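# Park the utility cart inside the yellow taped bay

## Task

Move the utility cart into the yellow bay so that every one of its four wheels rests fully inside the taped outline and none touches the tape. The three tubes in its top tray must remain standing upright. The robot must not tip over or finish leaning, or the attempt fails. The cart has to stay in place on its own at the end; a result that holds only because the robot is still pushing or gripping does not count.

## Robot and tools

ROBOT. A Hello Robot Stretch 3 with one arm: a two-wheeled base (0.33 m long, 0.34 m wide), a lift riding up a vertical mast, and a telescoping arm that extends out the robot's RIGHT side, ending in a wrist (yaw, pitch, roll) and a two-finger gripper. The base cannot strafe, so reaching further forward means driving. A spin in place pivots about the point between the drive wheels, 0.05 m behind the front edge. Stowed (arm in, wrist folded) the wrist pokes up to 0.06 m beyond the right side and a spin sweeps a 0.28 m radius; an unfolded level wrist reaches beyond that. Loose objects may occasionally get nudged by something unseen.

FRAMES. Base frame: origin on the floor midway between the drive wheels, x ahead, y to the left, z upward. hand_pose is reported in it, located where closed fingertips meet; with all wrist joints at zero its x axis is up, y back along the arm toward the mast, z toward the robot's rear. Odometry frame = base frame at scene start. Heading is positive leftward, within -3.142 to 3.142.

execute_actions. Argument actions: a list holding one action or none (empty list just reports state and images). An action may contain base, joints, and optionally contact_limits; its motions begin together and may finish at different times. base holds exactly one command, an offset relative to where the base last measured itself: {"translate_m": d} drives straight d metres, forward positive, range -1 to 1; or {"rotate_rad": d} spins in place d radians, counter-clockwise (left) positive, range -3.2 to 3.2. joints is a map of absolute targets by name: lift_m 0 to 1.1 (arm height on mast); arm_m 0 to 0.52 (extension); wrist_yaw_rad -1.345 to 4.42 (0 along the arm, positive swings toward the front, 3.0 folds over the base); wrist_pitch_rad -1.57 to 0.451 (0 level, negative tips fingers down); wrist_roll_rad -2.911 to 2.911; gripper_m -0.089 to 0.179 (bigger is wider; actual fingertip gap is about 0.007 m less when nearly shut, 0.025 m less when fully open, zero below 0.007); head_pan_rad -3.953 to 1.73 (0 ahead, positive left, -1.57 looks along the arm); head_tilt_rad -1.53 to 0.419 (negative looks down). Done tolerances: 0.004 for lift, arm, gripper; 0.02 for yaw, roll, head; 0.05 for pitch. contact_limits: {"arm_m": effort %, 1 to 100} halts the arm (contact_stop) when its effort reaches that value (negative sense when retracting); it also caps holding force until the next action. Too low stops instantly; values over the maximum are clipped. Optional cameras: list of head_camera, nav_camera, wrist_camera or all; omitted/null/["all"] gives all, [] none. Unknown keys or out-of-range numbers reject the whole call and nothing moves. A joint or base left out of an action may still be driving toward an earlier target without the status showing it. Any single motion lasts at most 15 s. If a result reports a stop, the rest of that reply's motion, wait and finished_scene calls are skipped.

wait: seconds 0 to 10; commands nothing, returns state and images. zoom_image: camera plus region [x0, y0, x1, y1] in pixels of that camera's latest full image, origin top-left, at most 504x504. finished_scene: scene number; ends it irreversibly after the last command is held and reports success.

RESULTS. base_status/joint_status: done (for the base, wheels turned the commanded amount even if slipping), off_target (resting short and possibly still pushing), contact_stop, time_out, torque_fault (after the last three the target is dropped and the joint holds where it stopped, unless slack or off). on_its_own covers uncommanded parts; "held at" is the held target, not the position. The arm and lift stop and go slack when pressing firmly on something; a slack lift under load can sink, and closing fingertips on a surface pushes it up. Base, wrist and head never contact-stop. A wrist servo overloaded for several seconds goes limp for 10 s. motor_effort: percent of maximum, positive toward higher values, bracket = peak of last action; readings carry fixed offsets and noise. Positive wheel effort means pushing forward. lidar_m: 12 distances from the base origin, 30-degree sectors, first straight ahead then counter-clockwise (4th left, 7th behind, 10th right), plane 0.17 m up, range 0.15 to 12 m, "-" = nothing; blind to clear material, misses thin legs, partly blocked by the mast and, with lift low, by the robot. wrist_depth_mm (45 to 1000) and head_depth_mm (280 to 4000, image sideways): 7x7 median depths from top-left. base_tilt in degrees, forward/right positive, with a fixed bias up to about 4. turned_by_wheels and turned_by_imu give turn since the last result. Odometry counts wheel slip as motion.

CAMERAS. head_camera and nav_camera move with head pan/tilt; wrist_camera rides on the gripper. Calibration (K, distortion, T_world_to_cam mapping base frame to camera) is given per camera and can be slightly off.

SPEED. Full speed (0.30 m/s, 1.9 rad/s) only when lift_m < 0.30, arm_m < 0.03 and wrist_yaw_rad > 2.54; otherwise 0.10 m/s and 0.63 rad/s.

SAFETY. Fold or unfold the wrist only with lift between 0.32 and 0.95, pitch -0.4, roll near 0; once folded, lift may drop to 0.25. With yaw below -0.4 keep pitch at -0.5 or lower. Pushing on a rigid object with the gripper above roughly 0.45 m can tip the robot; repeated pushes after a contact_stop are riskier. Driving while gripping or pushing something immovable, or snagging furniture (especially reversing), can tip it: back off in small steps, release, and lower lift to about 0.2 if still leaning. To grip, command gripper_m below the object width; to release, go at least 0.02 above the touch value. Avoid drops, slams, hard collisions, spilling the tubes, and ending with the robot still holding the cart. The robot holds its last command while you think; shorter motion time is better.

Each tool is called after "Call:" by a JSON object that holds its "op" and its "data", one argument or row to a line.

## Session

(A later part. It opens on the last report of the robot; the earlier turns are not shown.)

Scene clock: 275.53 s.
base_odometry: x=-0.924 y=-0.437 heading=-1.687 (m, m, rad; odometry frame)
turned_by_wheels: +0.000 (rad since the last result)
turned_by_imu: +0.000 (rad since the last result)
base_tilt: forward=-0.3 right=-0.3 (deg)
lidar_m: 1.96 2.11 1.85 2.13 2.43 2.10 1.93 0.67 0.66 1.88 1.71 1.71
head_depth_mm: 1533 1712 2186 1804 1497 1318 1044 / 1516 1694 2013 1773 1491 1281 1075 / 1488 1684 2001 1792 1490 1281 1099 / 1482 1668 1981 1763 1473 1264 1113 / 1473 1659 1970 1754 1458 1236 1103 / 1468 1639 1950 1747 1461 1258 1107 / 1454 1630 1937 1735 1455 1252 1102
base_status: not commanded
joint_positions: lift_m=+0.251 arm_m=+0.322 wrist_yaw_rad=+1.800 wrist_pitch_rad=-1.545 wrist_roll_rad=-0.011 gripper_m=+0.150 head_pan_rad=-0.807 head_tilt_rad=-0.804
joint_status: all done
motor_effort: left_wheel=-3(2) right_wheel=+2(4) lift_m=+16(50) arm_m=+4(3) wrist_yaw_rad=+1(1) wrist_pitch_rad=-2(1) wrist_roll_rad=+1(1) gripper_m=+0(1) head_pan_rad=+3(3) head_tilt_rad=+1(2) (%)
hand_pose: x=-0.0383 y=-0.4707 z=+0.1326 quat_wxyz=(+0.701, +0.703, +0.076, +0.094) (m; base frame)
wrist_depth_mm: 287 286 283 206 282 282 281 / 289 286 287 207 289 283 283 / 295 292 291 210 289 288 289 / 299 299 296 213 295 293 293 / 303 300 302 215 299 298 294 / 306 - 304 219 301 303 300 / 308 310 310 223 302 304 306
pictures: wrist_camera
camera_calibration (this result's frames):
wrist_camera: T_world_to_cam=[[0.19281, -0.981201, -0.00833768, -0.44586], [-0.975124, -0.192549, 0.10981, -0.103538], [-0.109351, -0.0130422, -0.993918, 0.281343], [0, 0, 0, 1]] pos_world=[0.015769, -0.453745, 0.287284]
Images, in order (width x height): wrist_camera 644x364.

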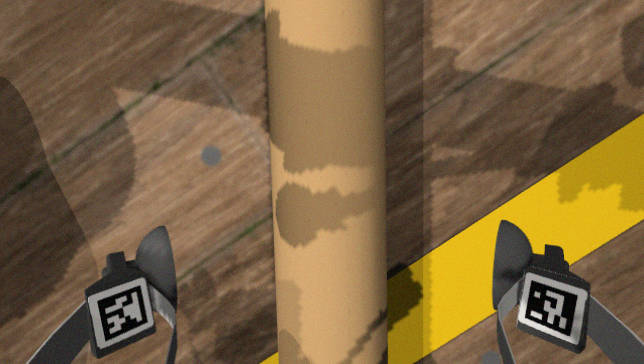

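Call:
{"op": "execute_actions", "data": {
  "actions": [
    {"joints":{"lift_m":0.135}}
  ],
  "cameras": []
}}

Call:
{"op": "execute_actions", "data": {
  "actions": [
    {"joints":{"gripper_m":-0.01}}
  ],
  "cameras": ["wrist_camera"]
}}

Call:
{"op": "execute_actions", "data": {
  "actions": [
    {"joints":{"lift_m":0.35,"head_pan_rad":-1.57,"head_tilt_rad":-1.0}}
  ],
  "cameras": ["wrist_camera","head_camera"]
}}

Scene clock: 281.30 s.
base_odometry: x=-0.924 y=-0.437 heading=-1.687 (m, m, rad; odometry frame)
turned_by_wheels: +0.000 (rad since the last result)
turned_by_imu: -0.001 (rad since the last result)
base_tilt: forward=-0.5 right=-0.3 (deg)
lidar_m: 1.96 2.11 1.84 2.13 2.43 2.10 1.93 0.67 0.66 1.89 1.71 1.71
head_depth_mm: 1538 1707 2182 1800 1500 1299 1036 / 1514 1688 2019 1784 1489 1288 1082 / 1492 1684 2000 1775 1482 1274 1102 / 1489 1667 1986 1767 1470 1268 1111 / 1470 1647 1958 1758 1471 1236 1108 / 1466 1648 1956 1741 1453 1256 1104 / 1450 1628 1936 1733 1450 1254 1099
base_status: not commanded
joint_positions: lift_m=+0.136 arm_m=+0.322 wrist_yaw_rad=+1.800 wrist_pitch_rad=-1.545 wrist_roll_rad=-0.011 gripper_m=+0.150 head_pan_rad=-0.807 head_tilt_rad=-0.804
joint_status: all done
motor_effort: left_wheel=-2(3) right_wheel=+3(4) lift_m=+16(16) arm_m=+4(3) wrist_yaw_rad=-1(0) wrist_pitch_rad=-1(1) wrist_roll_rad=+1(1) gripper_m=+0(0) head_pan_rad=+3(3) head_tilt_rad=+2(2) (%)
hand_pose: x=-0.0383 y=-0.4707 z=+0.0176 quat_wxyz=(+0.701, +0.703, +0.076, +0.094) (m; base frame)
wrist_depth_mm: 172 172 103 91 98 170 169 / 175 175 105 93 99 172 172 / 177 176 108 94 101 173 174 / 180 179 111 95 102 176 177 / 182 181 114 96 104 178 179 / 184 - 118 98 105 182 181 / 187 188 125 99 107 183 183
pictures: none
No camera images: the call's "cameras" was empty. Leave "cameras" out to get every camera's image.

Scene clock: 283.40 s.
base_odometry: x=-0.924 y=-0.437 heading=-1.687 (m, m, rad; odometry frame)
turned_by_wheels: +0.000 (rad since the last result)
turned_by_imu: +0.000 (rad since the last result)
base_tilt: forward=-0.5 right=-0.7 (deg)
lidar_m: 1.96 2.12 1.85 2.13 2.44 2.10 1.93 0.67 0.66 1.88 1.71 1.71
head_depth_mm: 1529 1700 2159 1792 1490 1299 1036 / 1507 1699 2016 1797 1500 1282 1075 / 1486 1671 2000 1775 1476 1272 1098 / 1476 1663 1983 1764 1467 1272 1111 / 1471 1646 1972 1752 1465 1239 1106 / 1464 1647 1951 1738 1464 1260 1107 / 1449 1628 1947 1738 1453 1246 1099
base_status: not commanded
joint_positions: lift_m=+0.136 arm_m=+0.322 wrist_yaw_rad=+1.800 wrist_pitch_rad=-1.545 wrist_roll_rad=-0.011 gripper_m=-0.008 head_pan_rad=-0.807 head_tilt_rad=-0.804
joint_status: all done
motor_effort: left_wheel=-2(3) right_wheel=+3(3) lift_m=+16(16) arm_m=+4(3) wrist_yaw_rad=-1(0) wrist_pitch_rad=-1(1) wrist_roll_rad=+1(1) gripper_m=-33(99) head_pan_rad=+3(3) head_tilt_rad=+2(2) (%)
hand_pose: x=-0.0384 y=-0.4707 z=+0.0176 quat_wxyz=(+0.701, +0.703, +0.076, +0.094) (m; base frame)
wrist_depth_mm: 172 171 103 92 98 171 169 / 175 175 105 93 100 172 171 / 177 177 108 94 101 174 174 / 179 179 111 95 102 176 177 / 182 181 108 97 103 179 178 / 185 184 108 98 103 181 180 / 187 187 126 99 106 184 183
pictures: wrist_camera
camera_calibration (this result's frames):
wrist_camera: T_world_to_cam=[[0.192809, -0.981201, -0.00832785, -0.446823], [-0.975094, -0.192543, 0.110086, -0.0909823], [-0.10962, -0.0131052, -0.993887, 0.166995], [0, 0, 0, 1]] pos_world=[0.0157413, -0.453753, 0.172269]
Images, in order (width x height): wrist_camera 644x364.

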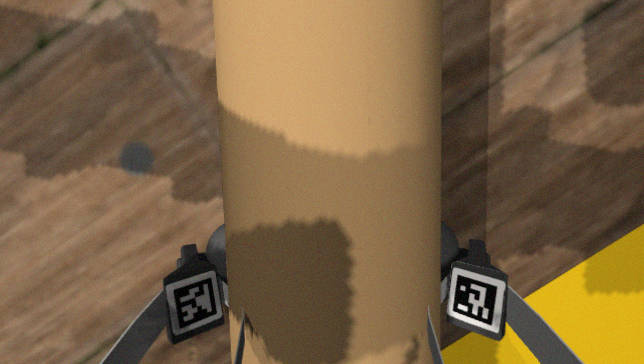

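Scene clock: 286.20 s.
base_odometry: x=-0.924 y=-0.437 heading=-1.687 (m, m, rad; odometry frame)
turned_by_wheels: +0.000 (rad since the last result)
turned_by_imu: +0.000 (rad since the last result)
base_tilt: forward=-0.5 right=-0.5 (deg)
lidar_m: 1.97 2.12 1.84 2.13 2.43 2.11 1.93 0.67 0.66 0.41 0.41 1.71
head_depth_mm: 1573 1736 1079 1016 1261 1210 1096 / 1696 1916 1768 1301 1303 1209 1107 / 1839 2020 1752 1543 1335 1214 - / 2022 2054 1754 1544 1166 1193 - / 2249 2027 1731 1505 1264 1185 1076 / 2365 2029 1723 1490 1319 1181 1070 / 2295 2023 1696 1485 1311 1156 1068
base_status: not commanded
joint_positions: lift_m=+0.349 arm_m=+0.322 wrist_yaw_rad=+1.800 wrist_pitch_rad=-1.555 wrist_roll_rad=-0.011 gripper_m=+0.006 head_pan_rad=-1.563 head_tilt_rad=-0.987
joint_status: all done
on_its_own: gripper_m is held at +0.004, not at your -0.010, by its stall guard, which is still easing
motor_effort: left_wheel=-3(3) right_wheel=+3(3) lift_m=+57(57) arm_m=+3(3) wrist_yaw_rad=-1(1) wrist_pitch_rad=+2(1) wrist_roll_rad=+1(1) gripper_m=-28(33) head_pan_rad=-3(30) head_tilt_rad=-5(20) (%)
hand_pose: x=-0.0408 y=-0.4713 z=+0.2312 quat_wxyz=(+0.702, +0.702, +0.080, +0.090) (m; base frame)
wrist_depth_mm: 381 377 376 145 373 378 373 / 386 383 383 135 378 384 381 / 396 393 392 126 147 383 383 / 402 399 393 118 132 394 392 / 406 400 129 111 118 395 396 / 411 407 113 105 110 402 404 / 420 419 118 100 105 412 409
pictures: head_camera (sideways: a quarter turn clockwise sets it upright), wrist_camera
camera_calibration (this result's frames):
head_camera: T_world_to_cam=[[-0.00784531, 0.823581, -0.567144, 0.750093], [0.999082, -0.017427, -0.039127, 0.0445175], [-0.0421078, -0.56693, -0.822689, 1.0242], [0, 0, 0, 1]] pos_world=[0.00453498, -0.0363359, 1.26975]
wrist_camera: T_world_to_cam=[[0.192729, -0.98122, -0.00798328, -0.445226], [-0.974002, -0.192286, 0.119777, -0.119059], [-0.119062, -0.0153087, -0.992769, 0.377316], [0, 0, 0, 1]] pos_world=[0.0147685, -0.453981, 0.385294]
Images, in order (width x height): head_camera 896x504, wrist_camera 644x364.

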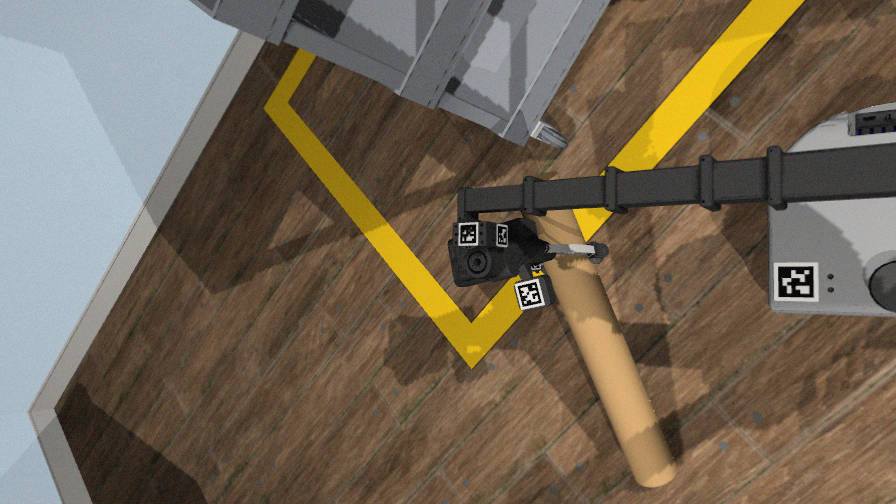

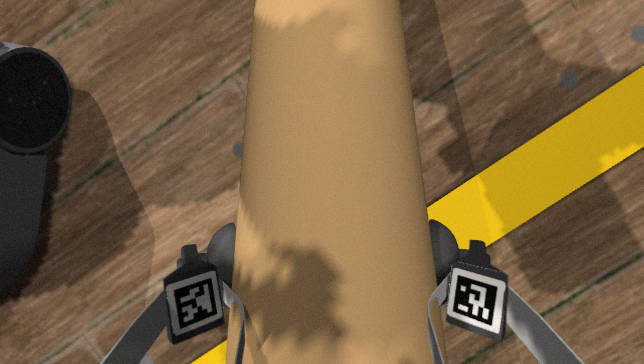

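Call:
{"op": "execute_actions", "data": {
  "actions": [
    {"joints":{"lift_m":0.135}}
  ],
  "cameras": []
}}

Call:
{"op": "execute_actions", "data": {
  "actions": [
    {"joints":{"gripper_m":0.15}}
  ],
  "cameras": []
}}

Call:
{"op": "execute_actions", "data": {
  "actions": [
    {"base":{"translate_m":0.127},"joints":{"arm_m":0.295}}
  ],
  "cameras": ["wrist_camera"]
}}

Scene clock: 298.70 s.
base_odometry: x=-0.924 y=-0.437 heading=-1.687 (m, m, rad; odometry frame)
turned_by_wheels: +0.000 (rad since the last result)
turned_by_imu: -0.001 (rad since the last result)
base_tilt: forward=-0.5 right=-0.6 (deg)
lidar_m: 1.96 2.11 1.85 2.14 2.43 2.10 1.93 0.67 0.66 1.89 1.71 1.70
head_depth_mm: 1573 1727 1059 1017 1260 1212 1093 / 1703 1931 1760 1302 1300 1207 1106 / 1845 2026 1755 1513 1342 1200 - / 2034 2062 1750 1514 1227 1197 - / 2241 2049 1735 1502 1322 1183 1072 / 2368 2022 1717 1489 1313 1171 1072 / 2305 2013 1716 1481 1312 1160 1068
base_status: not commanded
joint_positions: lift_m=+0.138 arm_m=+0.322 wrist_yaw_rad=+1.800 wrist_pitch_rad=-1.552 wrist_roll_rad=-0.011 gripper_m=+0.029 head_pan_rad=-1.563 head_tilt_rad=-0.988
joint_status: lift_m contact_stop (moved -0.211 of -0.214)
on_its_own: gripper_m is held at +0.028, not at your -0.010, by its stall guard, which is not easing now; lift_m is slack since a contact_stop, until your next command for it
motor_effort: left_wheel=-3(4) right_wheel=+2(4) lift_m=+33(54) arm_m=+4(3) wrist_yaw_rad=-1(0) wrist_pitch_rad=+1(3) wrist_roll_rad=+1(1) gripper_m=-21(22) head_pan_rad=-2(3) head_tilt_rad=-6(6) (%)
hand_pose: x=-0.0400 y=-0.4711 z=+0.0204 quat_wxyz=(+0.702, +0.702, +0.078, +0.091) (m; base frame)
wrist_depth_mm: 176 174 107 95 103 174 173 / 178 177 110 96 105 176 176 / 181 181 113 98 106 178 178 / 183 183 116 100 108 180 181 / 186 185 113 100 107 184 183 / 188 188 110 102 107 186 185 / 191 192 191 104 112 189 189
pictures: none
No camera images: the call's "cameras" was empty. Leave "cameras" out to get every camera's image.

not run: a stop came earlier in this reply.

not run: a stop came earlier in this reply.

Call:
{"op": "execute_actions", "data": {
  "actions": [
    {"joints":{"gripper_m":0.15,"lift_m":0.14}}
  ],
  "cameras": []
}}

Call:
{"op": "execute_actions", "data": {
  "actions": [
    {"base":{"translate_m":0.127},"joints":{"arm_m":0.295}}
  ],
  "cameras": ["wrist_camera"]
}}

Scene clock: 302.37 s.
base_odometry: x=-0.924 y=-0.437 heading=-1.687 (m, m, rad; odometry frame)
turned_by_wheels: +0.000 (rad since the last result)
turned_by_imu: +0.000 (rad since the last result)
base_tilt: forward=-0.3 right=-0.5 (deg)
lidar_m: 1.96 2.11 1.85 2.13 2.44 2.10 1.93 0.67 0.66 1.89 1.71 1.71
head_depth_mm: 1569 1751 1061 1015 1262 1215 1099 / 1698 1930 1773 1304 1305 1206 1106 / 1846 2020 1763 1527 1346 1205 - / 2009 2071 1750 1511 1230 1196 - / 2226 2046 1729 1493 1324 1191 1073 / 2364 2039 1713 1502 1314 1174 1072 / 2302 2008 1715 1488 1312 1153 1067
base_status: not commanded
joint_positions: lift_m=+0.140 arm_m=+0.322 wrist_yaw_rad=+1.800 wrist_pitch_rad=-1.551 wrist_roll_rad=-0.011 gripper_m=+0.150 head_pan_rad=-1.563 head_tilt_rad=-0.988
joint_status: all done
motor_effort: left_wheel=-3(3) right_wheel=+2(3) lift_m=+43(42) arm_m=+4(3) wrist_yaw_rad=+0(1) wrist_pitch_rad=+1(1) wrist_roll_rad=+1(1) gripper_m=+0(91) head_pan_rad=-3(2) head_tilt_rad=-6(6) (%)
hand_pose: x=-0.0399 y=-0.4711 z=+0.0217 quat_wxyz=(+0.702, +0.702, +0.078, +0.092) (m; base frame)
wrist_depth_mm: 176 175 108 95 102 173 172 / 178 178 111 96 103 175 174 / 180 179 115 97 105 178 178 / 184 183 118 99 107 181 181 / 186 186 123 100 108 182 183 / 189 - 187 102 110 185 184 / 193 192 190 103 112 189 189
pictures: none
No camera images: the call's "cameras" was empty. Leave "cameras" out to get every camera's image.

Scene clock: 304.73 s.
base_odometry: x=-0.939 y=-0.563 heading=-1.687 (m, m, rad; odometry frame)
turned_by_wheels: +0.000 (rad since the last result)
turned_by_imu: -0.001 (rad since the last result)
base_tilt: forward=-0.4 right=-0.4 (deg)
lidar_m: 1.85 2.03 1.79 2.11 2.53 2.22 2.03 0.75 0.73 1.99 1.62 1.61
head_depth_mm: 1664 1867 1781 1340 1305 1210 1097 / 1788 1986 1768 1536 1324 1205 1106 / 1931 2059 1764 1522 1336 1199 - / 2130 2049 1742 1512 1383 1193 - / 2302 2044 1730 1496 1330 1177 1072 / 2372 2021 1714 1489 1318 1162 1070 / 2231 1917 1708 1483 1313 1173 1065
base_status: done
joint_positions: lift_m=+0.140 arm_m=+0.295 wrist_yaw_rad=+1.800 wrist_pitch_rad=-1.551 wrist_roll_rad=-0.011 gripper_m=+0.150 head_pan_rad=-1.563 head_tilt_rad=-0.988
joint_status: all done
motor_effort: left_wheel=-2(4) right_wheel=+3(7) lift_m=+43(43) arm_m=-5(8) wrist_yaw_rad=+0(0) wrist_pitch_rad=+1(1) wrist_roll_rad=+1(1) gripper_m=-1(0) head_pan_rad=-2(2) head_tilt_rad=-5(5) (%)
hand_pose: x=-0.0399 y=-0.4450 z=+0.0217 quat_wxyz=(+0.702, +0.702, +0.078, +0.092) (m; base frame)
wrist_depth_mm: 176 176 105 95 105 173 173 / 178 178 107 96 107 176 175 / 181 180 110 97 108 179 178 / 183 183 112 99 110 180 180 / 187 185 116 100 112 183 183 / 189 - 119 102 113 186 185 / 193 193 123 104 115 190 189
pictures: wrist_camera
camera_calibration (this result's frames):
wrist_camera: T_world_to_cam=[[0.192754, -0.981214, -0.00811556, -0.421201], [-0.974433, -0.192382, 0.116061, -0.08796], [-0.115442, -0.0144631, -0.993209, 0.170345], [0, 0, 0, 1]] pos_world=[0.0151421, -0.427747, 0.175978]
Images, in order (width x height): wrist_camera 644x364.

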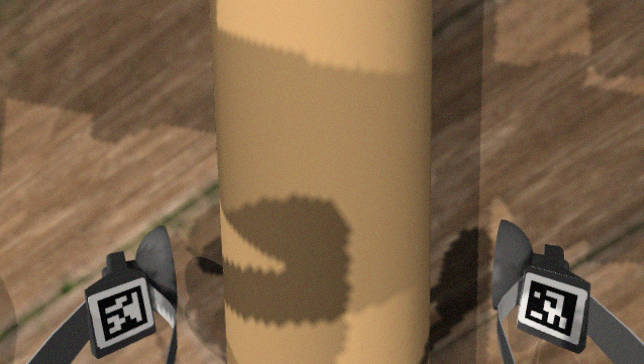

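Call:
{"op": "execute_actions", "data": {
  "actions": [
    {"joints":{"gripper_m":0.0,"lift_m":0.135}}
  ],
  "cameras": []
}}

Call:
{"op": "execute_actions", "data": {
  "actions": [
    {"joints":{"lift_m":0.4}}
  ],
  "cameras": ["wrist_camera","head_camera"]
}}

Scene clock: 312.67 s.
base_odometry: x=-0.939 y=-0.563 heading=-1.687 (m, m, rad; odometry frame)
turned_by_wheels: +0.000 (rad since the last result)
turned_by_imu: -0.001 (rad since the last result)
base_tilt: forward=-0.5 right=-0.2 (deg)
lidar_m: 1.85 2.02 1.79 2.12 2.52 2.22 2.04 0.75 0.73 1.99 1.62 1.62
head_depth_mm: 1653 1853 1782 1336 1314 1210 1097 / 1790 1998 1762 1530 1328 1204 1107 / 1940 2055 1763 1518 1340 1201 - / 2128 2081 1743 1507 1379 1190 - / 2271 2034 1738 1506 1329 1183 1072 / 2381 2037 1715 1490 1314 1159 1068 / 2226 1917 1712 1486 1311 1177 1065
base_status: not commanded
joint_positions: lift_m=+0.136 arm_m=+0.295 wrist_yaw_rad=+1.800 wrist_pitch_rad=-1.551 wrist_roll_rad=-0.011 gripper_m=+0.002 head_pan_rad=-1.563 head_tilt_rad=-0.988
joint_status: all done
motor_effort: left_wheel=-2(3) right_wheel=+2(3) lift_m=+16(38) arm_m=-4(5) wrist_yaw_rad=-1(0) wrist_pitch_rad=+1(1) wrist_roll_rad=+1(1) gripper_m=-30(99) head_pan_rad=-2(2) head_tilt_rad=-5(5) (%)
hand_pose: x=-0.0399 y=-0.4449 z=+0.0177 quat_wxyz=(+0.702, +0.702, +0.078, +0.092) (m; base frame)
wrist_depth_mm: 171 171 103 91 98 170 169 / 174 174 105 92 99 171 171 / 177 176 108 94 100 174 175 / 180 179 111 95 102 176 177 / 183 181 108 96 103 179 178 / 185 185 108 98 103 182 182 / 188 188 124 99 106 185 184
pictures: none
No camera images: the call's "cameras" was empty. Leave "cameras" out to get every camera's image.

Scene clock: 315.90 s.
base_odometry: x=-0.939 y=-0.563 heading=-1.687 (m, m, rad; odometry frame)
turned_by_wheels: +0.000 (rad since the last result)
turned_by_imu: +0.000 (rad since the last result)
base_tilt: forward=-0.5 right=-0.4 (deg)
lidar_m: 1.86 2.03 1.78 2.11 2.52 2.22 2.03 0.74 0.73 1.99 1.62 1.61
head_depth_mm: 1647 1869 1773 1330 1308 1208 1093 / 1780 1985 1767 1533 1291 1205 1107 / 1941 2063 1752 1530 1278 1211 - / 2115 2072 1744 1569 1142 1191 - / 2296 2038 1718 1497 1257 1185 1072 / 2377 2015 1722 1493 1262 1183 1072 / 2260 1908 1705 1483 1313 1175 1066
base_status: not commanded
joint_positions: lift_m=+0.399 arm_m=+0.295 wrist_yaw_rad=+1.800 wrist_pitch_rad=-1.549 wrist_roll_rad=-0.011 gripper_m=+0.018 head_pan_rad=-1.563 head_tilt_rad=-0.988
joint_status: all done
on_its_own: gripper_m is held at +0.017, not at your +0.000, by its stall guard, which is still easing
motor_effort: left_wheel=-3(3) right_wheel=+3(4) lift_m=+58(59) arm_m=-4(4) wrist_yaw_rad=-1(0) wrist_pitch_rad=+0(0) wrist_roll_rad=+1(1) gripper_m=-11(31) head_pan_rad=-3(3) head_tilt_rad=-5(5) (%)
hand_pose: x=-0.0395 y=-0.4448 z=+0.2811 quat_wxyz=(+0.701, +0.702, +0.078, +0.092) (m; base frame)
wrist_depth_mm: 428 430 112 97 104 428 427 / - 437 115 98 105 428 431 / - 439 116 98 106 436 432 / - 447 119 99 107 438 441 / - 456 116 100 104 442 448 / 469 464 109 100 105 455 455 / 475 471 464 101 108 466 463
pictures: head_camera (sideways: a quarter turn clockwise sets it upright), wrist_camera
camera_calibration (this result's frames):
head_camera: T_world_to_cam=[[-0.00766099, 0.823732, -0.566927, 0.74981], [0.999078, -0.0176416, -0.0391336, 0.0445262], [-0.0422372, -0.566705, -0.822838, 1.0244], [0, 0, 0, 1]] pos_world=[0.00452673, -0.0363271, 1.26974]
wrist_camera: T_world_to_cam=[[0.19277, -0.98121, -0.00817394, -0.419015], [-0.974618, -0.192428, 0.114419, -0.1172], [-0.113842, -0.0140902, -0.993399, 0.428299], [0, 0, 0, 1]] pos_world=[0.0153069, -0.42766, 0.435456]
Images, in order (width x height): head_camera 896x504, wrist_camera 644x364.

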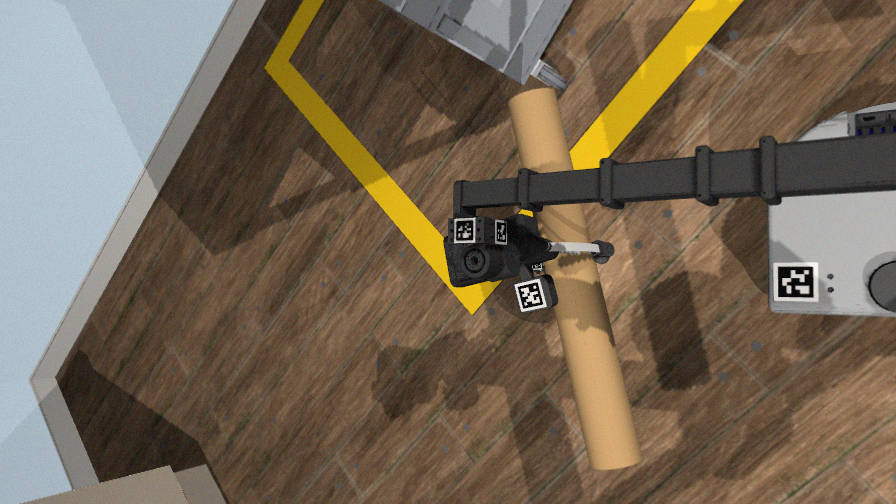

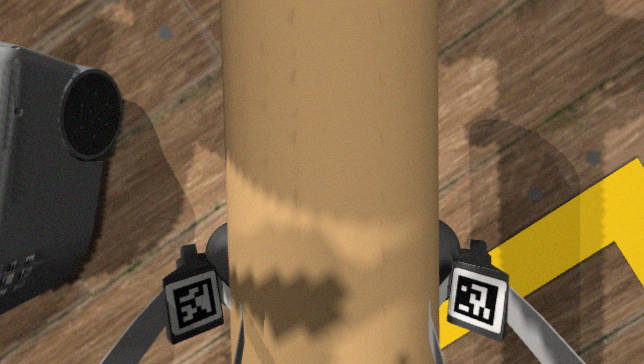

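Call:
{"op": "execute_actions", "data": {
  "actions": [
    {"joints":{"wrist_pitch_rad":0.0,"gripper_m":0.015,"head_pan_rad":-0.9,"head_tilt_rad":-0.8}}
  ]
}}

Scene clock: 320.03 s.
base_odometry: x=-0.939 y=-0.563 heading=-1.687 (m, m, rad; odometry frame)
turned_by_wheels: +0.000 (rad since the last result)
turned_by_imu: -0.001 (rad since the last result)
base_tilt: forward=-0.4 right=-0.4 (deg)
lidar_m: 1.86 2.03 1.78 2.11 2.53 2.22 2.03 0.74 0.73 1.99 1.62 1.61
head_depth_mm: 1523 2285 2256 1801 1496 1241 1153 / 1495 1656 1971 1784 1490 1233 1127 / 1459 1622 1911 1769 1483 939 1118 / 1439 1607 1873 1765 700 1217 1110 / 1416 1563 1828 1741 1438 1260 1107 / 1387 1534 1799 1749 1460 1258 1104 / 1371 1508 1758 1725 1441 1254 1099
base_status: not commanded
joint_positions: lift_m=+0.399 arm_m=+0.295 wrist_yaw_rad=+1.800 wrist_pitch_rad=-0.084 wrist_roll_rad=-0.011 gripper_m=+0.020 head_pan_rad=-0.907 head_tilt_rad=-0.804
joint_status: wrist_pitch_rad off_target (ended at -0.084, target +0.000); gripper_m off_target (ended at +0.020, target +0.015); the others done
motor_effort: left_wheel=-3(2) right_wheel=+3(4) lift_m=+58(58) arm_m=-4(4) wrist_yaw_rad=-1(1) wrist_pitch_rad=+31(32) wrist_roll_rad=+1(1) gripper_m=-25(77) head_pan_rad=+3(29) head_tilt_rad=+2(18) (%)
hand_pose: x=+0.2253 y=-0.3828 z=+0.4923 quat_wxyz=(+0.465, +0.569, -0.413, +0.538) (m; base frame)
wrist_depth_mm: - - - 113 126 - - / - - - 111 123 - - / - - - 109 119 - - / - - - 107 117 - - / - - 120 105 112 - - / - - 112 104 108 - - / 927 925 128 102 107 837 883
pictures: head_camera (sideways: a quarter turn clockwise sets it upright), nav_camera (sideways: a quarter turn counterclockwise sets it upright), wrist_camera
camera_calibration (this result's frames):
head_camera: T_world_to_cam=[[-0.436026, 0.555486, -0.708038, 0.936286], [0.806659, 0.590047, -0.0338425, 0.0388202], [0.398976, -0.585901, -0.705363, 0.868949], [0, 0, 0, 1]] pos_world=[0.0302398, -0.0338804, 1.27716]
nav_camera: T_world_to_cam=[[0.455986, -0.522854, 0.720209, -0.897099], [-0.791639, -0.608058, 0.0597755, -0.0164943], [0.406675, -0.597402, -0.691177, 0.863525], [0, 0, 0, 1]] pos_world=[0.044833, 0.0367909, 1.24393]
wrist_camera: T_world_to_cam=[[0.232286, -0.972009, -0.0352524, -0.399554], [-0.219996, -0.0171999, -0.975349, 0.562169], [0.947441, 0.234315, -0.217833, 0.143293], [0, 0, 0, 1]] pos_world=[0.0807239, -0.412276, 0.565439]
Images, in order (width x height): head_camera 896x504, nav_camera 672x504, wrist_camera 644x364.

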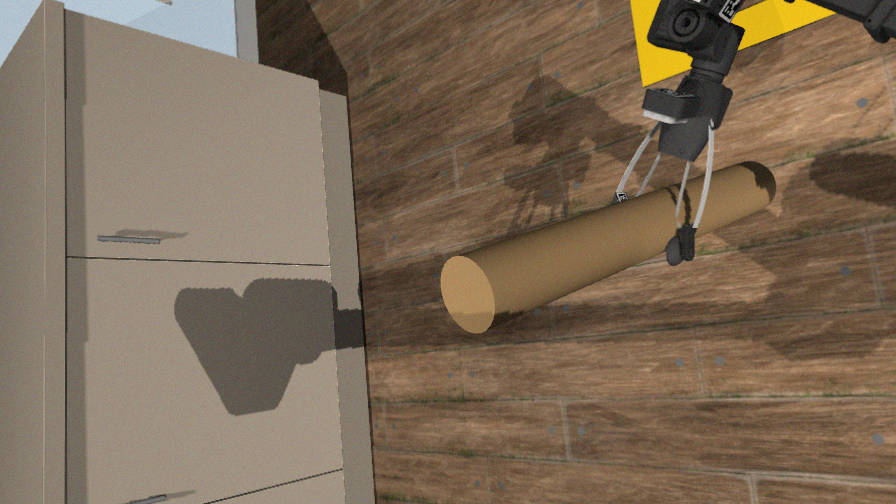

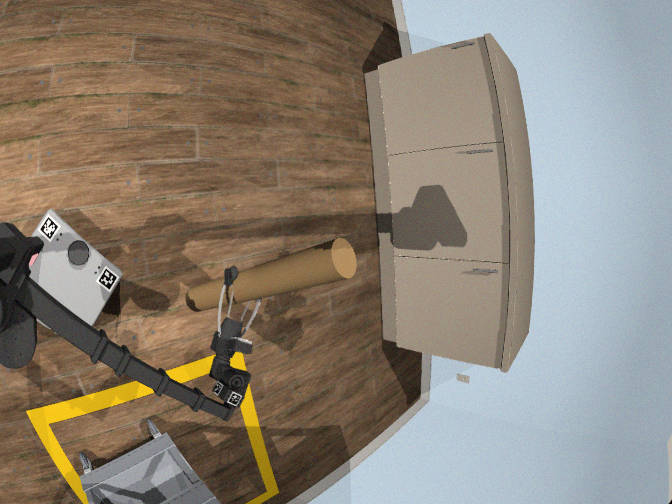

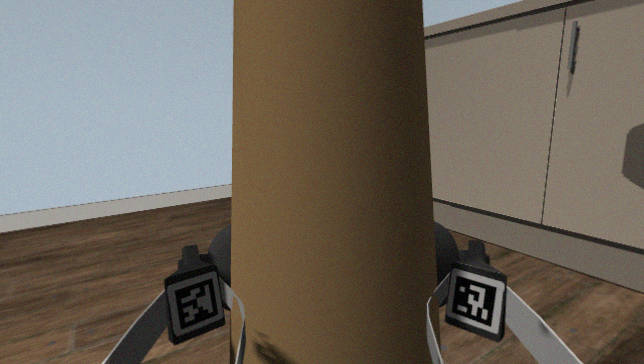

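Call:
{"op": "execute_actions", "data": {
  "actions": [
    {"joints":{"wrist_pitch_rad":0.09,"lift_m":1.09,"arm_m":0.0}}
  ],
  "cameras": []
}}

Call:
{"op": "execute_actions", "data": {
  "actions": [
    {"joints":{"wrist_yaw_rad":0.0,"head_pan_rad":-2.0,"head_tilt_rad":-0.6},"base":{"translate_m":-0.4}}
  ]
}}

Scene clock: 338.20 s.
base_odometry: x=-0.939 y=-0.563 heading=-1.687 (m, m, rad; odometry frame)
turned_by_wheels: +0.000 (rad since the last result)
turned_by_imu: -0.001 (rad since the last result)
base_tilt: forward=-0.5 right=-0.5 (deg)
lidar_m: 1.85 2.03 1.78 2.11 2.53 2.22 2.04 0.74 0.73 1.99 1.62 1.62
head_depth_mm: - - - - - 1287 1129 / - 1701 - - 1402 1279 1125 / 1465 1598 - - 1417 1273 1116 / 1440 1538 - 1628 1472 1270 1112 / 1417 1501 - 1636 1465 309 1109 / 1392 1551 - - - - 1067 / 1358 1571 1688 - - - 1101
base_status: not commanded
joint_positions: lift_m=+1.089 arm_m=+0.000 wrist_yaw_rad=+1.800 wrist_pitch_rad=+0.003 wrist_roll_rad=-0.011 gripper_m=+0.026 head_pan_rad=-0.907 head_tilt_rad=-0.804
joint_status: wrist_pitch_rad off_target (ended at +0.003, target +0.090); the others done
on_its_own: gripper_m is held at +0.025, not at your +0.015, by its stall guard, which is not easing now
motor_effort: left_wheel=-2(2) right_wheel=+2(3) lift_m=+58(59) arm_m=-4(7) wrist_yaw_rad=-1(1) wrist_pitch_rad=+32(38) wrist_roll_rad=+1(1) gripper_m=-22(22) head_pan_rad=+2(3) head_tilt_rad=+2(2) (%)
hand_pose: x=+0.2282 y=-0.0872 z=+1.2044 quat_wxyz=(+0.442, +0.550, -0.437, +0.558) (m; base frame)
wrist_depth_mm: - - - 111 125 - - / - - - 110 121 - - / - - - 108 119 - - / - - - 107 116 - - / - - 119 105 111 - - / - - 112 103 108 - - / - - 130 102 108 - -
pictures: none
No camera images: the call's "cameras" was empty. Leave "cameras" out to get every camera's image.

Scene clock: 343.30 s.
base_odometry: x=-0.892 y=-0.166 heading=-1.688 (m, m, rad; odometry frame)
turned_by_wheels: +0.000 (rad since the last result)
turned_by_imu: +0.001 (rad since the last result)
base_tilt: forward=-0.5 right=-0.5 (deg)
lidar_m: 2.18 2.31 2.01 2.62 2.24 1.86 1.67 0.51 0.50 0.54 1.91 1.91
head_depth_mm: - - 1371 - 1698 1434 1210 / - - - - 660 1354 1205 / - - - - 1016 905 1063 / - - - - - 900 1084 / - - - - 1003 923 1101 / - - - - - 870 1100 / - - - - - 901 1160
base_status: done
joint_positions: lift_m=+1.089 arm_m=+0.000 wrist_yaw_rad=+0.001 wrist_pitch_rad=+0.003 wrist_roll_rad=-0.011 gripper_m=+0.026 head_pan_rad=-1.993 head_tilt_rad=-0.606
joint_status: all done
on_its_own: gripper_m is held at +0.025, not at your +0.015, by its stall guard, which is not easing now
motor_effort: left_wheel=-3(8) right_wheel=+3(4) lift_m=+58(58) arm_m=-4(5) wrist_yaw_rad=-2(8) wrist_pitch_rad=+32(32) wrist_roll_rad=+1(1) gripper_m=-22(22) head_pan_rad=-2(31) head_tilt_rad=+3(19) (%)
hand_pose: x=-0.0211 y=-0.4017 z=+1.2044 quat_wxyz=(+0.711, +0.000, -0.703, +0.001) (m; base frame)
wrist_depth_mm: - - - 112 124 - - / - - - 110 121 - 436 / - - - 108 118 - 429 / - - - 106 116 - 432 / - - 119 105 111 - 440 / - - 112 104 108 - 442 / - - 130 102 108 793 436
pictures: head_camera (sideways: a quarter turn clockwise sets it upright), nav_camera (sideways: a quarter turn counterclockwise sets it upright), wrist_camera
camera_calibration (this result's frames):
head_camera: T_world_to_cam=[[0.225506, 0.505488, -0.832844, 1.09493], [0.895678, -0.443889, -0.0268955, 0.0292409], [-0.383285, -0.739895, -0.552854, 0.675333], [0, 0, 0, 1]] pos_world=[-0.0142588, -0.0408202, 1.28606]
nav_camera: T_world_to_cam=[[-0.186459, -0.505986, 0.842147, -1.05213], [-0.902335, 0.42726, 0.0569242, -0.0121219], [-0.388619, -0.749285, -0.536235, 0.666817], [0, 0, 0, 1]] pos_world=[0.0520197, -0.0275482, 1.24431]
wrist_camera: T_world_to_cam=[[-0.999347, -0.00971969, -0.0348062, 0.024473], [0.0332114, 0.13266, -0.990605, 1.28614], [0.0142458, -0.991114, -0.13225, -0.0786574], [0, 0, 0, 1]] pos_world=[-0.0171371, -0.24834, 1.26451]
Images, in order (width x height): head_camera 896x504, nav_camera 672x504, wrist_camera 644x364.

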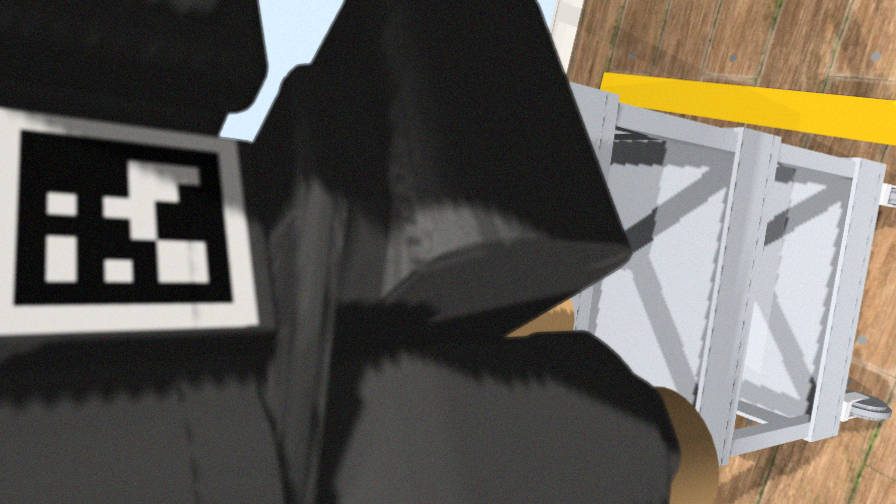

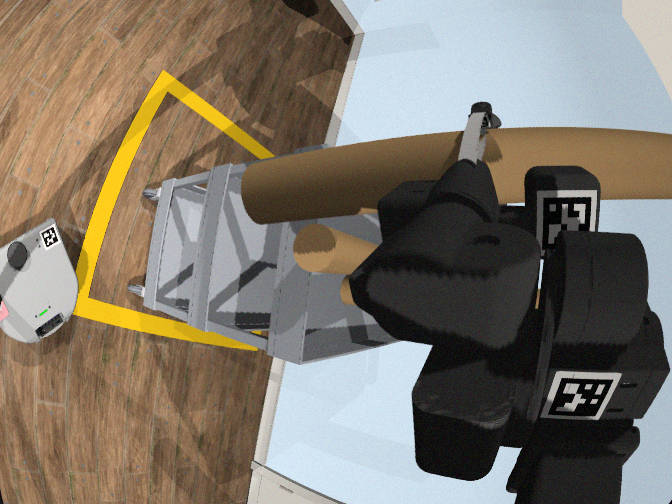

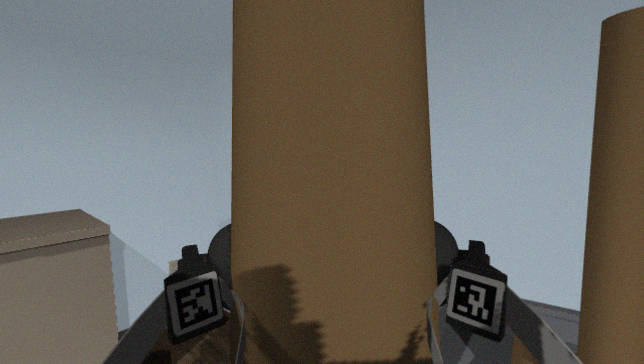

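Call:
{"op": "execute_actions", "data": {
  "actions": [
    {"base":{"translate_m":-0.32},"joints":{"head_pan_rad":-1.2,"head_tilt_rad":-0.9}}
  ],
  "cameras": []
}}

Call:
{"op": "execute_actions", "data": {
  "actions": [
    {"joints":{"arm_m":0.14}}
  ]
}}

Scene clock: 356.73 s.
base_odometry: x=-0.855 y=+0.152 heading=-1.688 (m, m, rad; odometry frame)
turned_by_wheels: +0.000 (rad since the last result)
turned_by_imu: +0.000 (rad since the last result)
base_tilt: forward=-0.6 right=-0.4 (deg)
lidar_m: 2.46 2.22 2.22 1.78 1.77 1.58 1.43 1.24 0.47 0.36 0.50 2.13
head_depth_mm: 1511 300 325 362 921 1240 1108 / 1677 904 608 391 693 1179 1101 / 1959 872 577 626 893 1092 1099 / 2334 2386 536 1011 1140 1203 1107 / 2597 2392 791 1082 1339 1222 1085 / 2449 2396 1922 1606 1386 1219 1086 / 2253 2142 1903 1600 1381 1212 1085
base_status: done
joint_positions: lift_m=+1.089 arm_m=+0.000 wrist_yaw_rad=+0.001 wrist_pitch_rad=+0.003 wrist_roll_rad=-0.011 gripper_m=+0.026 head_pan_rad=-1.207 head_tilt_rad=-0.888
joint_status: all done
on_its_own: gripper_m is held at +0.025, not at your +0.015, by its stall guard, which is not easing now
motor_effort: left_wheel=-2(8) right_wheel=+4(5) lift_m=+58(58) arm_m=-4(4) wrist_yaw_rad=-1(1) wrist_pitch_rad=+32(32) wrist_roll_rad=+1(1) gripper_m=-22(21) head_pan_rad=+3(31) head_tilt_rad=-5(24) (%)
hand_pose: x=-0.0211 y=-0.4017 z=+1.2044 quat_wxyz=(+0.711, +0.000, -0.703, +0.001) (m; base frame)
wrist_depth_mm: - - - 111 124 953 806 / - - - 110 121 954 819 / - - - 108 118 984 817 / - - - 106 116 986 828 / - - 119 105 112 - 858 / - - 112 104 108 999 859 / - - 130 102 108 708 866
pictures: none
No camera images: the call's "cameras" was empty. Leave "cameras" out to get every camera's image.

Scene clock: 359.03 s.
base_odometry: x=-0.855 y=+0.152 heading=-1.688 (m, m, rad; odometry frame)
turned_by_wheels: +0.000 (rad since the last result)
turned_by_imu: +0.000 (rad since the last result)
base_tilt: forward=-0.4 right=-0.2 (deg)
lidar_m: 2.45 2.22 2.22 1.78 1.77 1.58 1.43 1.24 0.47 0.36 0.50 2.13
head_depth_mm: 1464 421 459 636 921 1241 1111 / 1680 903 617 630 695 1178 1100 / 1961 874 576 625 894 1092 1099 / 2341 2394 535 1011 1138 1205 1107 / 2570 2401 790 1082 1335 1221 1086 / 2445 2387 1915 1608 1386 1217 1083 / 2262 2131 1917 1603 1378 1207 1081
base_status: not commanded
joint_positions: lift_m=+1.089 arm_m=+0.140 wrist_yaw_rad=+0.001 wrist_pitch_rad=+0.003 wrist_roll_rad=-0.011 gripper_m=+0.026 head_pan_rad=-1.207 head_tilt_rad=-0.889
joint_status: all done
on_its_own: gripper_m is held at +0.025, not at your +0.015, by its stall guard, which is not easing now
motor_effort: left_wheel=-3(2) right_wheel=+4(3) lift_m=+58(58) arm_m=+3(10) wrist_yaw_rad=-1(1) wrist_pitch_rad=+32(32) wrist_roll_rad=+1(1) gripper_m=-22(22) head_pan_rad=+2(3) head_tilt_rad=-5(5) (%)
hand_pose: x=-0.0211 y=-0.5409 z=+1.2044 quat_wxyz=(+0.711, +0.000, -0.703, +0.001) (m; base frame)
wrist_depth_mm: - - - 111 124 865 749 / - - - 110 121 892 750 / - - - 108 118 881 755 / - - - 107 116 890 772 / - - 119 105 112 908 753 / - - 111 103 108 865 793 / - - 129 102 108 898 782
pictures: head_camera (sideways: a quarter turn clockwise sets it upright), nav_camera (sideways: a quarter turn counterclockwise sets it upright), wrist_camera
camera_calibration (this result's frames):
head_camera: T_world_to_cam=[[-0.273022, 0.713312, -0.64548, 0.853774], [0.943873, 0.328292, -0.0364431, 0.041365], [0.18591, -0.619201, -0.762907, 0.945084], [0, 0, 0, 1]] pos_world=[0.0183545, -0.0373904, 1.27361]
nav_camera: T_world_to_cam=[[0.302114, -0.689043, 0.658747, -0.816067], [-0.934088, -0.351915, 0.0602908, -0.0162895], [0.19028, -0.633542, -0.749945, 0.941275], [0, 0, 0, 1]] pos_world=[0.0522236, 0.0282996, 1.24447]
wrist_camera: T_world_to_cam=[[-0.999347, -0.0096874, -0.0348049, 0.0231277], [0.0332145, 0.132659, -0.990605, 1.30461], [0.0142136, -0.991114, -0.13225, -0.216622], [0, 0, 0, 1]] pos_world=[-0.0171404, -0.387541, 1.26451]
Images, in order (width x height): head_camera 896x504, nav_camera 672x504, wrist_camera 644x364.

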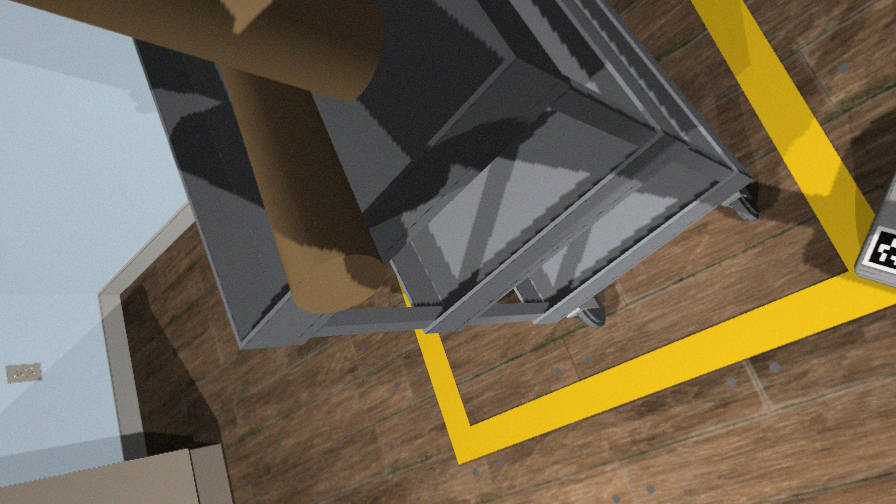

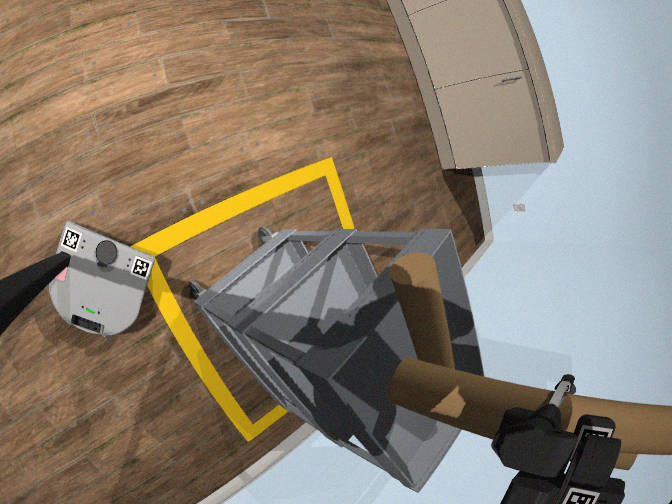

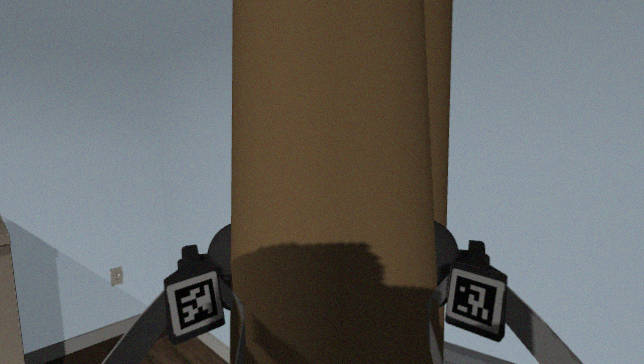

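Call:
{"op": "execute_actions", "data": {
  "actions": [
    {"joints":{"lift_m":1.05}}
  ]
}}

Scene clock: 365.80 s.
base_odometry: x=-0.855 y=+0.152 heading=-1.688 (m, m, rad; odometry frame)
turned_by_wheels: +0.000 (rad since the last result)
turned_by_imu: -0.001 (rad since the last result)
base_tilt: forward=-0.4 right=-0.4 (deg)
lidar_m: 2.44 2.22 2.22 1.78 1.77 1.58 1.43 1.24 0.47 0.36 0.50 2.13
head_depth_mm: 1491 432 468 619 921 1247 1107 / 1686 904 602 617 694 1175 1104 / 1962 875 576 625 897 1088 1100 / 2343 2377 535 1008 1142 1205 1107 / 2585 2409 789 1081 1332 1222 1088 / 2465 2376 1926 1610 1376 1208 1077 / 2266 2138 1917 1605 1376 1209 1084
base_status: not commanded
joint_positions: lift_m=+1.050 arm_m=+0.140 wrist_yaw_rad=+0.001 wrist_pitch_rad=+0.004 wrist_roll_rad=-0.011 gripper_m=+0.026 head_pan_rad=-1.207 head_tilt_rad=-0.889
joint_status: all done
on_its_own: gripper_m is held at +0.025, not at your +0.015, by its stall guard, which is not easing now
motor_effort: left_wheel=-3(3) right_wheel=+3(3) lift_m=+23(55) arm_m=+4(3) wrist_yaw_rad=-2(1) wrist_pitch_rad=+31(32) wrist_roll_rad=+1(1) gripper_m=-22(22) head_pan_rad=+2(3) head_tilt_rad=-5(5) (%)
hand_pose: x=-0.0211 y=-0.5409 z=+1.1661 quat_wxyz=(+0.711, -0.001, -0.703, +0.002) (m; base frame)
wrist_depth_mm: - - - 112 124 876 737 / - - - 109 121 872 751 / - - - 108 118 868 740 / - - - 106 116 909 760 / - - 119 105 111 923 760 / - - 112 104 107 885 784 / - - 129 102 108 603 789
pictures: head_camera (sideways: a quarter turn clockwise sets it upright), nav_camera (sideways: a quarter turn counterclockwise sets it upright), wrist_camera
camera_calibration (this result's frames):
head_camera: T_world_to_cam=[[-0.273022, 0.713312, -0.64548, 0.853774], [0.943873, 0.328292, -0.0364431, 0.041365], [0.185911, -0.619201, -0.762907, 0.945083], [0, 0, 0, 1]] pos_world=[0.0183545, -0.0373904, 1.27361]
nav_camera: T_world_to_cam=[[0.302114, -0.689043, 0.658747, -0.816067], [-0.934088, -0.351916, 0.0602908, -0.0162895], [0.19028, -0.633542, -0.749945, 0.941275], [0, 0, 0, 1]] pos_world=[0.0522236, 0.0282996, 1.24447]
wrist_camera: T_world_to_cam=[[-0.999347, -0.00972053, -0.0347972, 0.0217646], [0.0332156, 0.131742, -0.990727, 1.26623], [0.0142146, -0.991236, -0.131333, -0.222857], [0, 0, 0, 1]] pos_world=[-0.0171403, -0.387508, 1.22598]
Images, in order (width x height): head_camera 896x504, nav_camera 672x504, wrist_camera 644x364.

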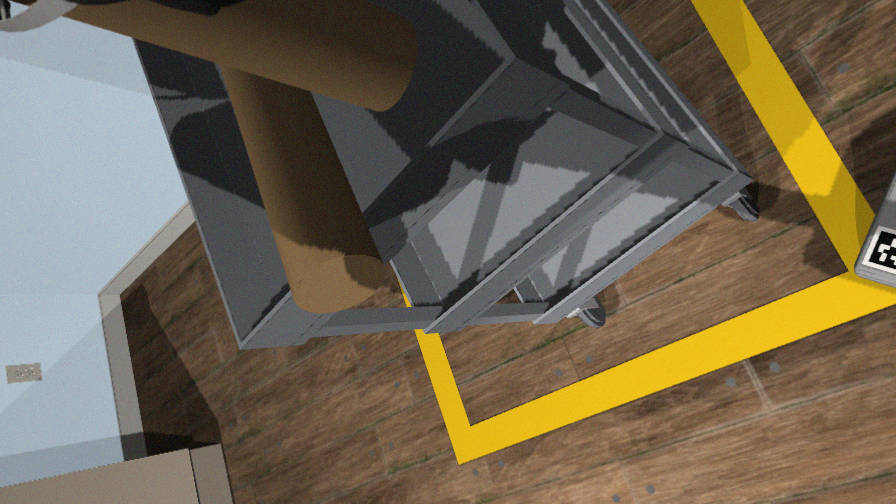

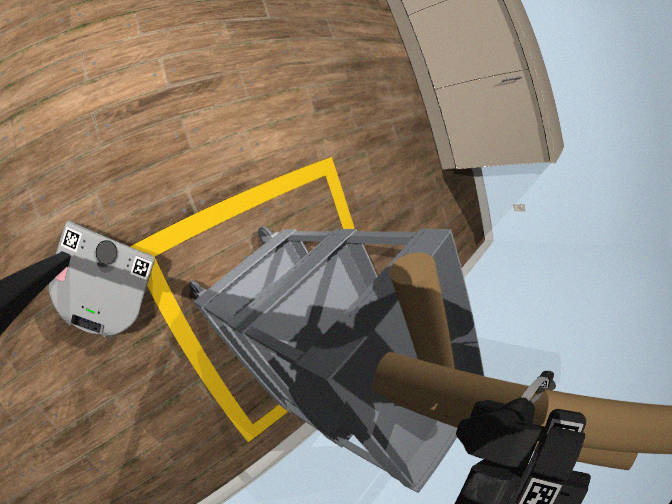

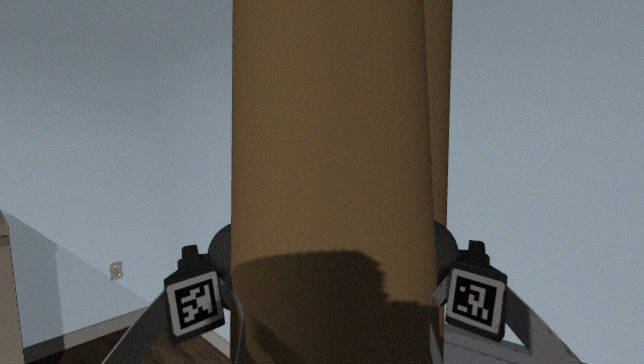

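Call:
{"op": "execute_actions", "data": {
  "actions": [
    {"joints":{"lift_m":0.97}}
  ]
}}

Scene clock: 368.50 s.
base_odometry: x=-0.855 y=+0.152 heading=-1.688 (m, m, rad; odometry frame)
turned_by_wheels: +0.000 (rad since the last result)
turned_by_imu: +0.000 (rad since the last result)
base_tilt: forward=-0.5 right=-0.4 (deg)
lidar_m: 2.45 2.22 2.22 1.78 1.77 1.57 1.42 1.24 0.47 0.36 0.50 2.13
head_depth_mm: 1452 457 - 571 920 1242 1106 / 1681 904 601 558 694 1170 1103 / 1964 875 575 626 894 1089 1099 / 2341 2387 535 1013 1143 1207 1107 / 2575 2401 789 1079 1333 1225 1089 / 2466 2357 1917 1610 1382 1214 1082 / 2260 2149 1904 1602 1377 1210 1080
base_status: not commanded
joint_positions: lift_m=+0.970 arm_m=+0.140 wrist_yaw_rad=+0.001 wrist_pitch_rad=+0.004 wrist_roll_rad=-0.011 gripper_m=+0.026 head_pan_rad=-1.207 head_tilt_rad=-0.889
joint_status: all done
on_its_own: gripper_m is held at +0.025, not at your +0.015, by its stall guard, which is not easing now
motor_effort: left_wheel=-3(2) right_wheel=+4(3) lift_m=+23(25) arm_m=+3(4) wrist_yaw_rad=-1(2) wrist_pitch_rad=+32(31) wrist_roll_rad=+1(1) gripper_m=-22(22) head_pan_rad=+2(2) head_tilt_rad=-5(5) (%)
hand_pose: x=-0.0211 y=-0.5409 z=+1.0861 quat_wxyz=(+0.711, -0.001, -0.703, +0.002) (m; base frame)
wrist_depth_mm: - - - 112 125 864 739 / - - - 110 121 881 735 / - - - 108 119 866 755 / - - - 107 116 897 758 / - - 119 105 112 922 760 / - - 112 104 107 889 781 / - - 129 102 108 569 759
pictures: head_camera (sideways: a quarter turn clockwise sets it upright), nav_camera (sideways: a quarter turn counterclockwise sets it upright), wrist_camera
camera_calibration (this result's frames):
head_camera: T_world_to_cam=[[-0.273022, 0.713312, -0.64548, 0.853774], [0.943873, 0.328292, -0.0364431, 0.041365], [0.185911, -0.619201, -0.762907, 0.945083], [0, 0, 0, 1]] pos_world=[0.0183545, -0.0373904, 1.27361]
nav_camera: T_world_to_cam=[[0.302114, -0.689043, 0.658747, -0.816067], [-0.934088, -0.351916, 0.0602908, -0.0162895], [0.19028, -0.633542, -0.749945, 0.941275], [0, 0, 0, 1]] pos_world=[0.0522236, 0.0282996, 1.24447]
wrist_camera: T_world_to_cam=[[-0.999347, -0.00972019, -0.0347971, 0.0189813], [0.0332156, 0.131744, -0.990727, 1.18698], [0.0142144, -0.991236, -0.131335, -0.23336], [0, 0, 0, 1]] pos_world=[-0.0171404, -0.387508, 1.14599]
Images, in order (width x height): head_camera 896x504, nav_camera 672x504, wrist_camera 644x364.

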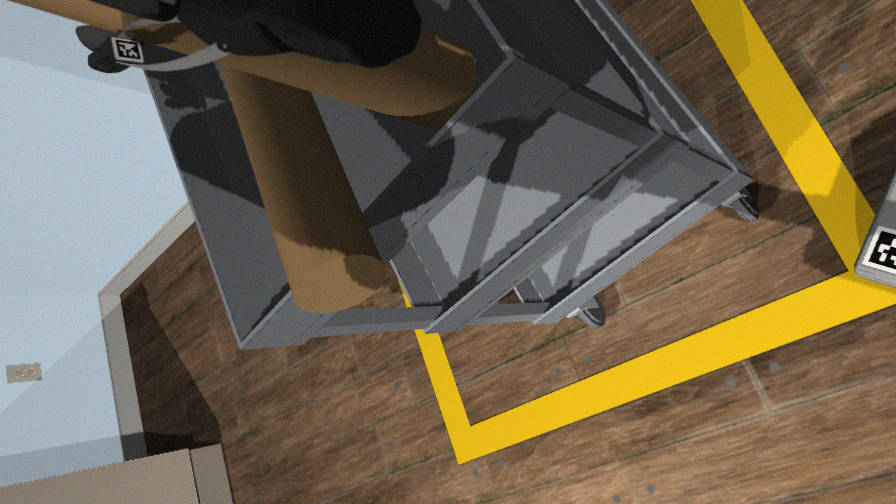

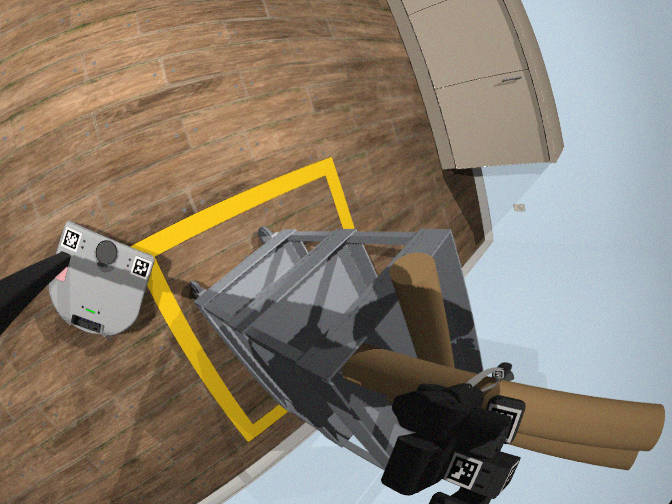

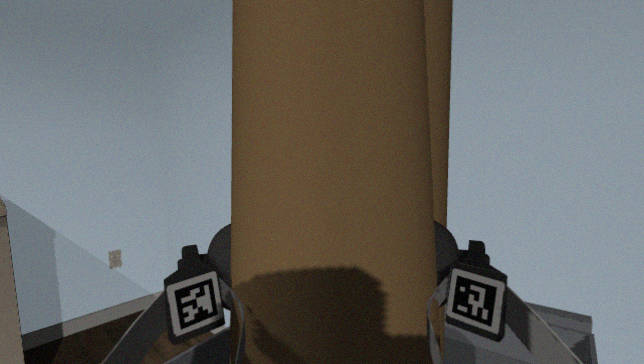

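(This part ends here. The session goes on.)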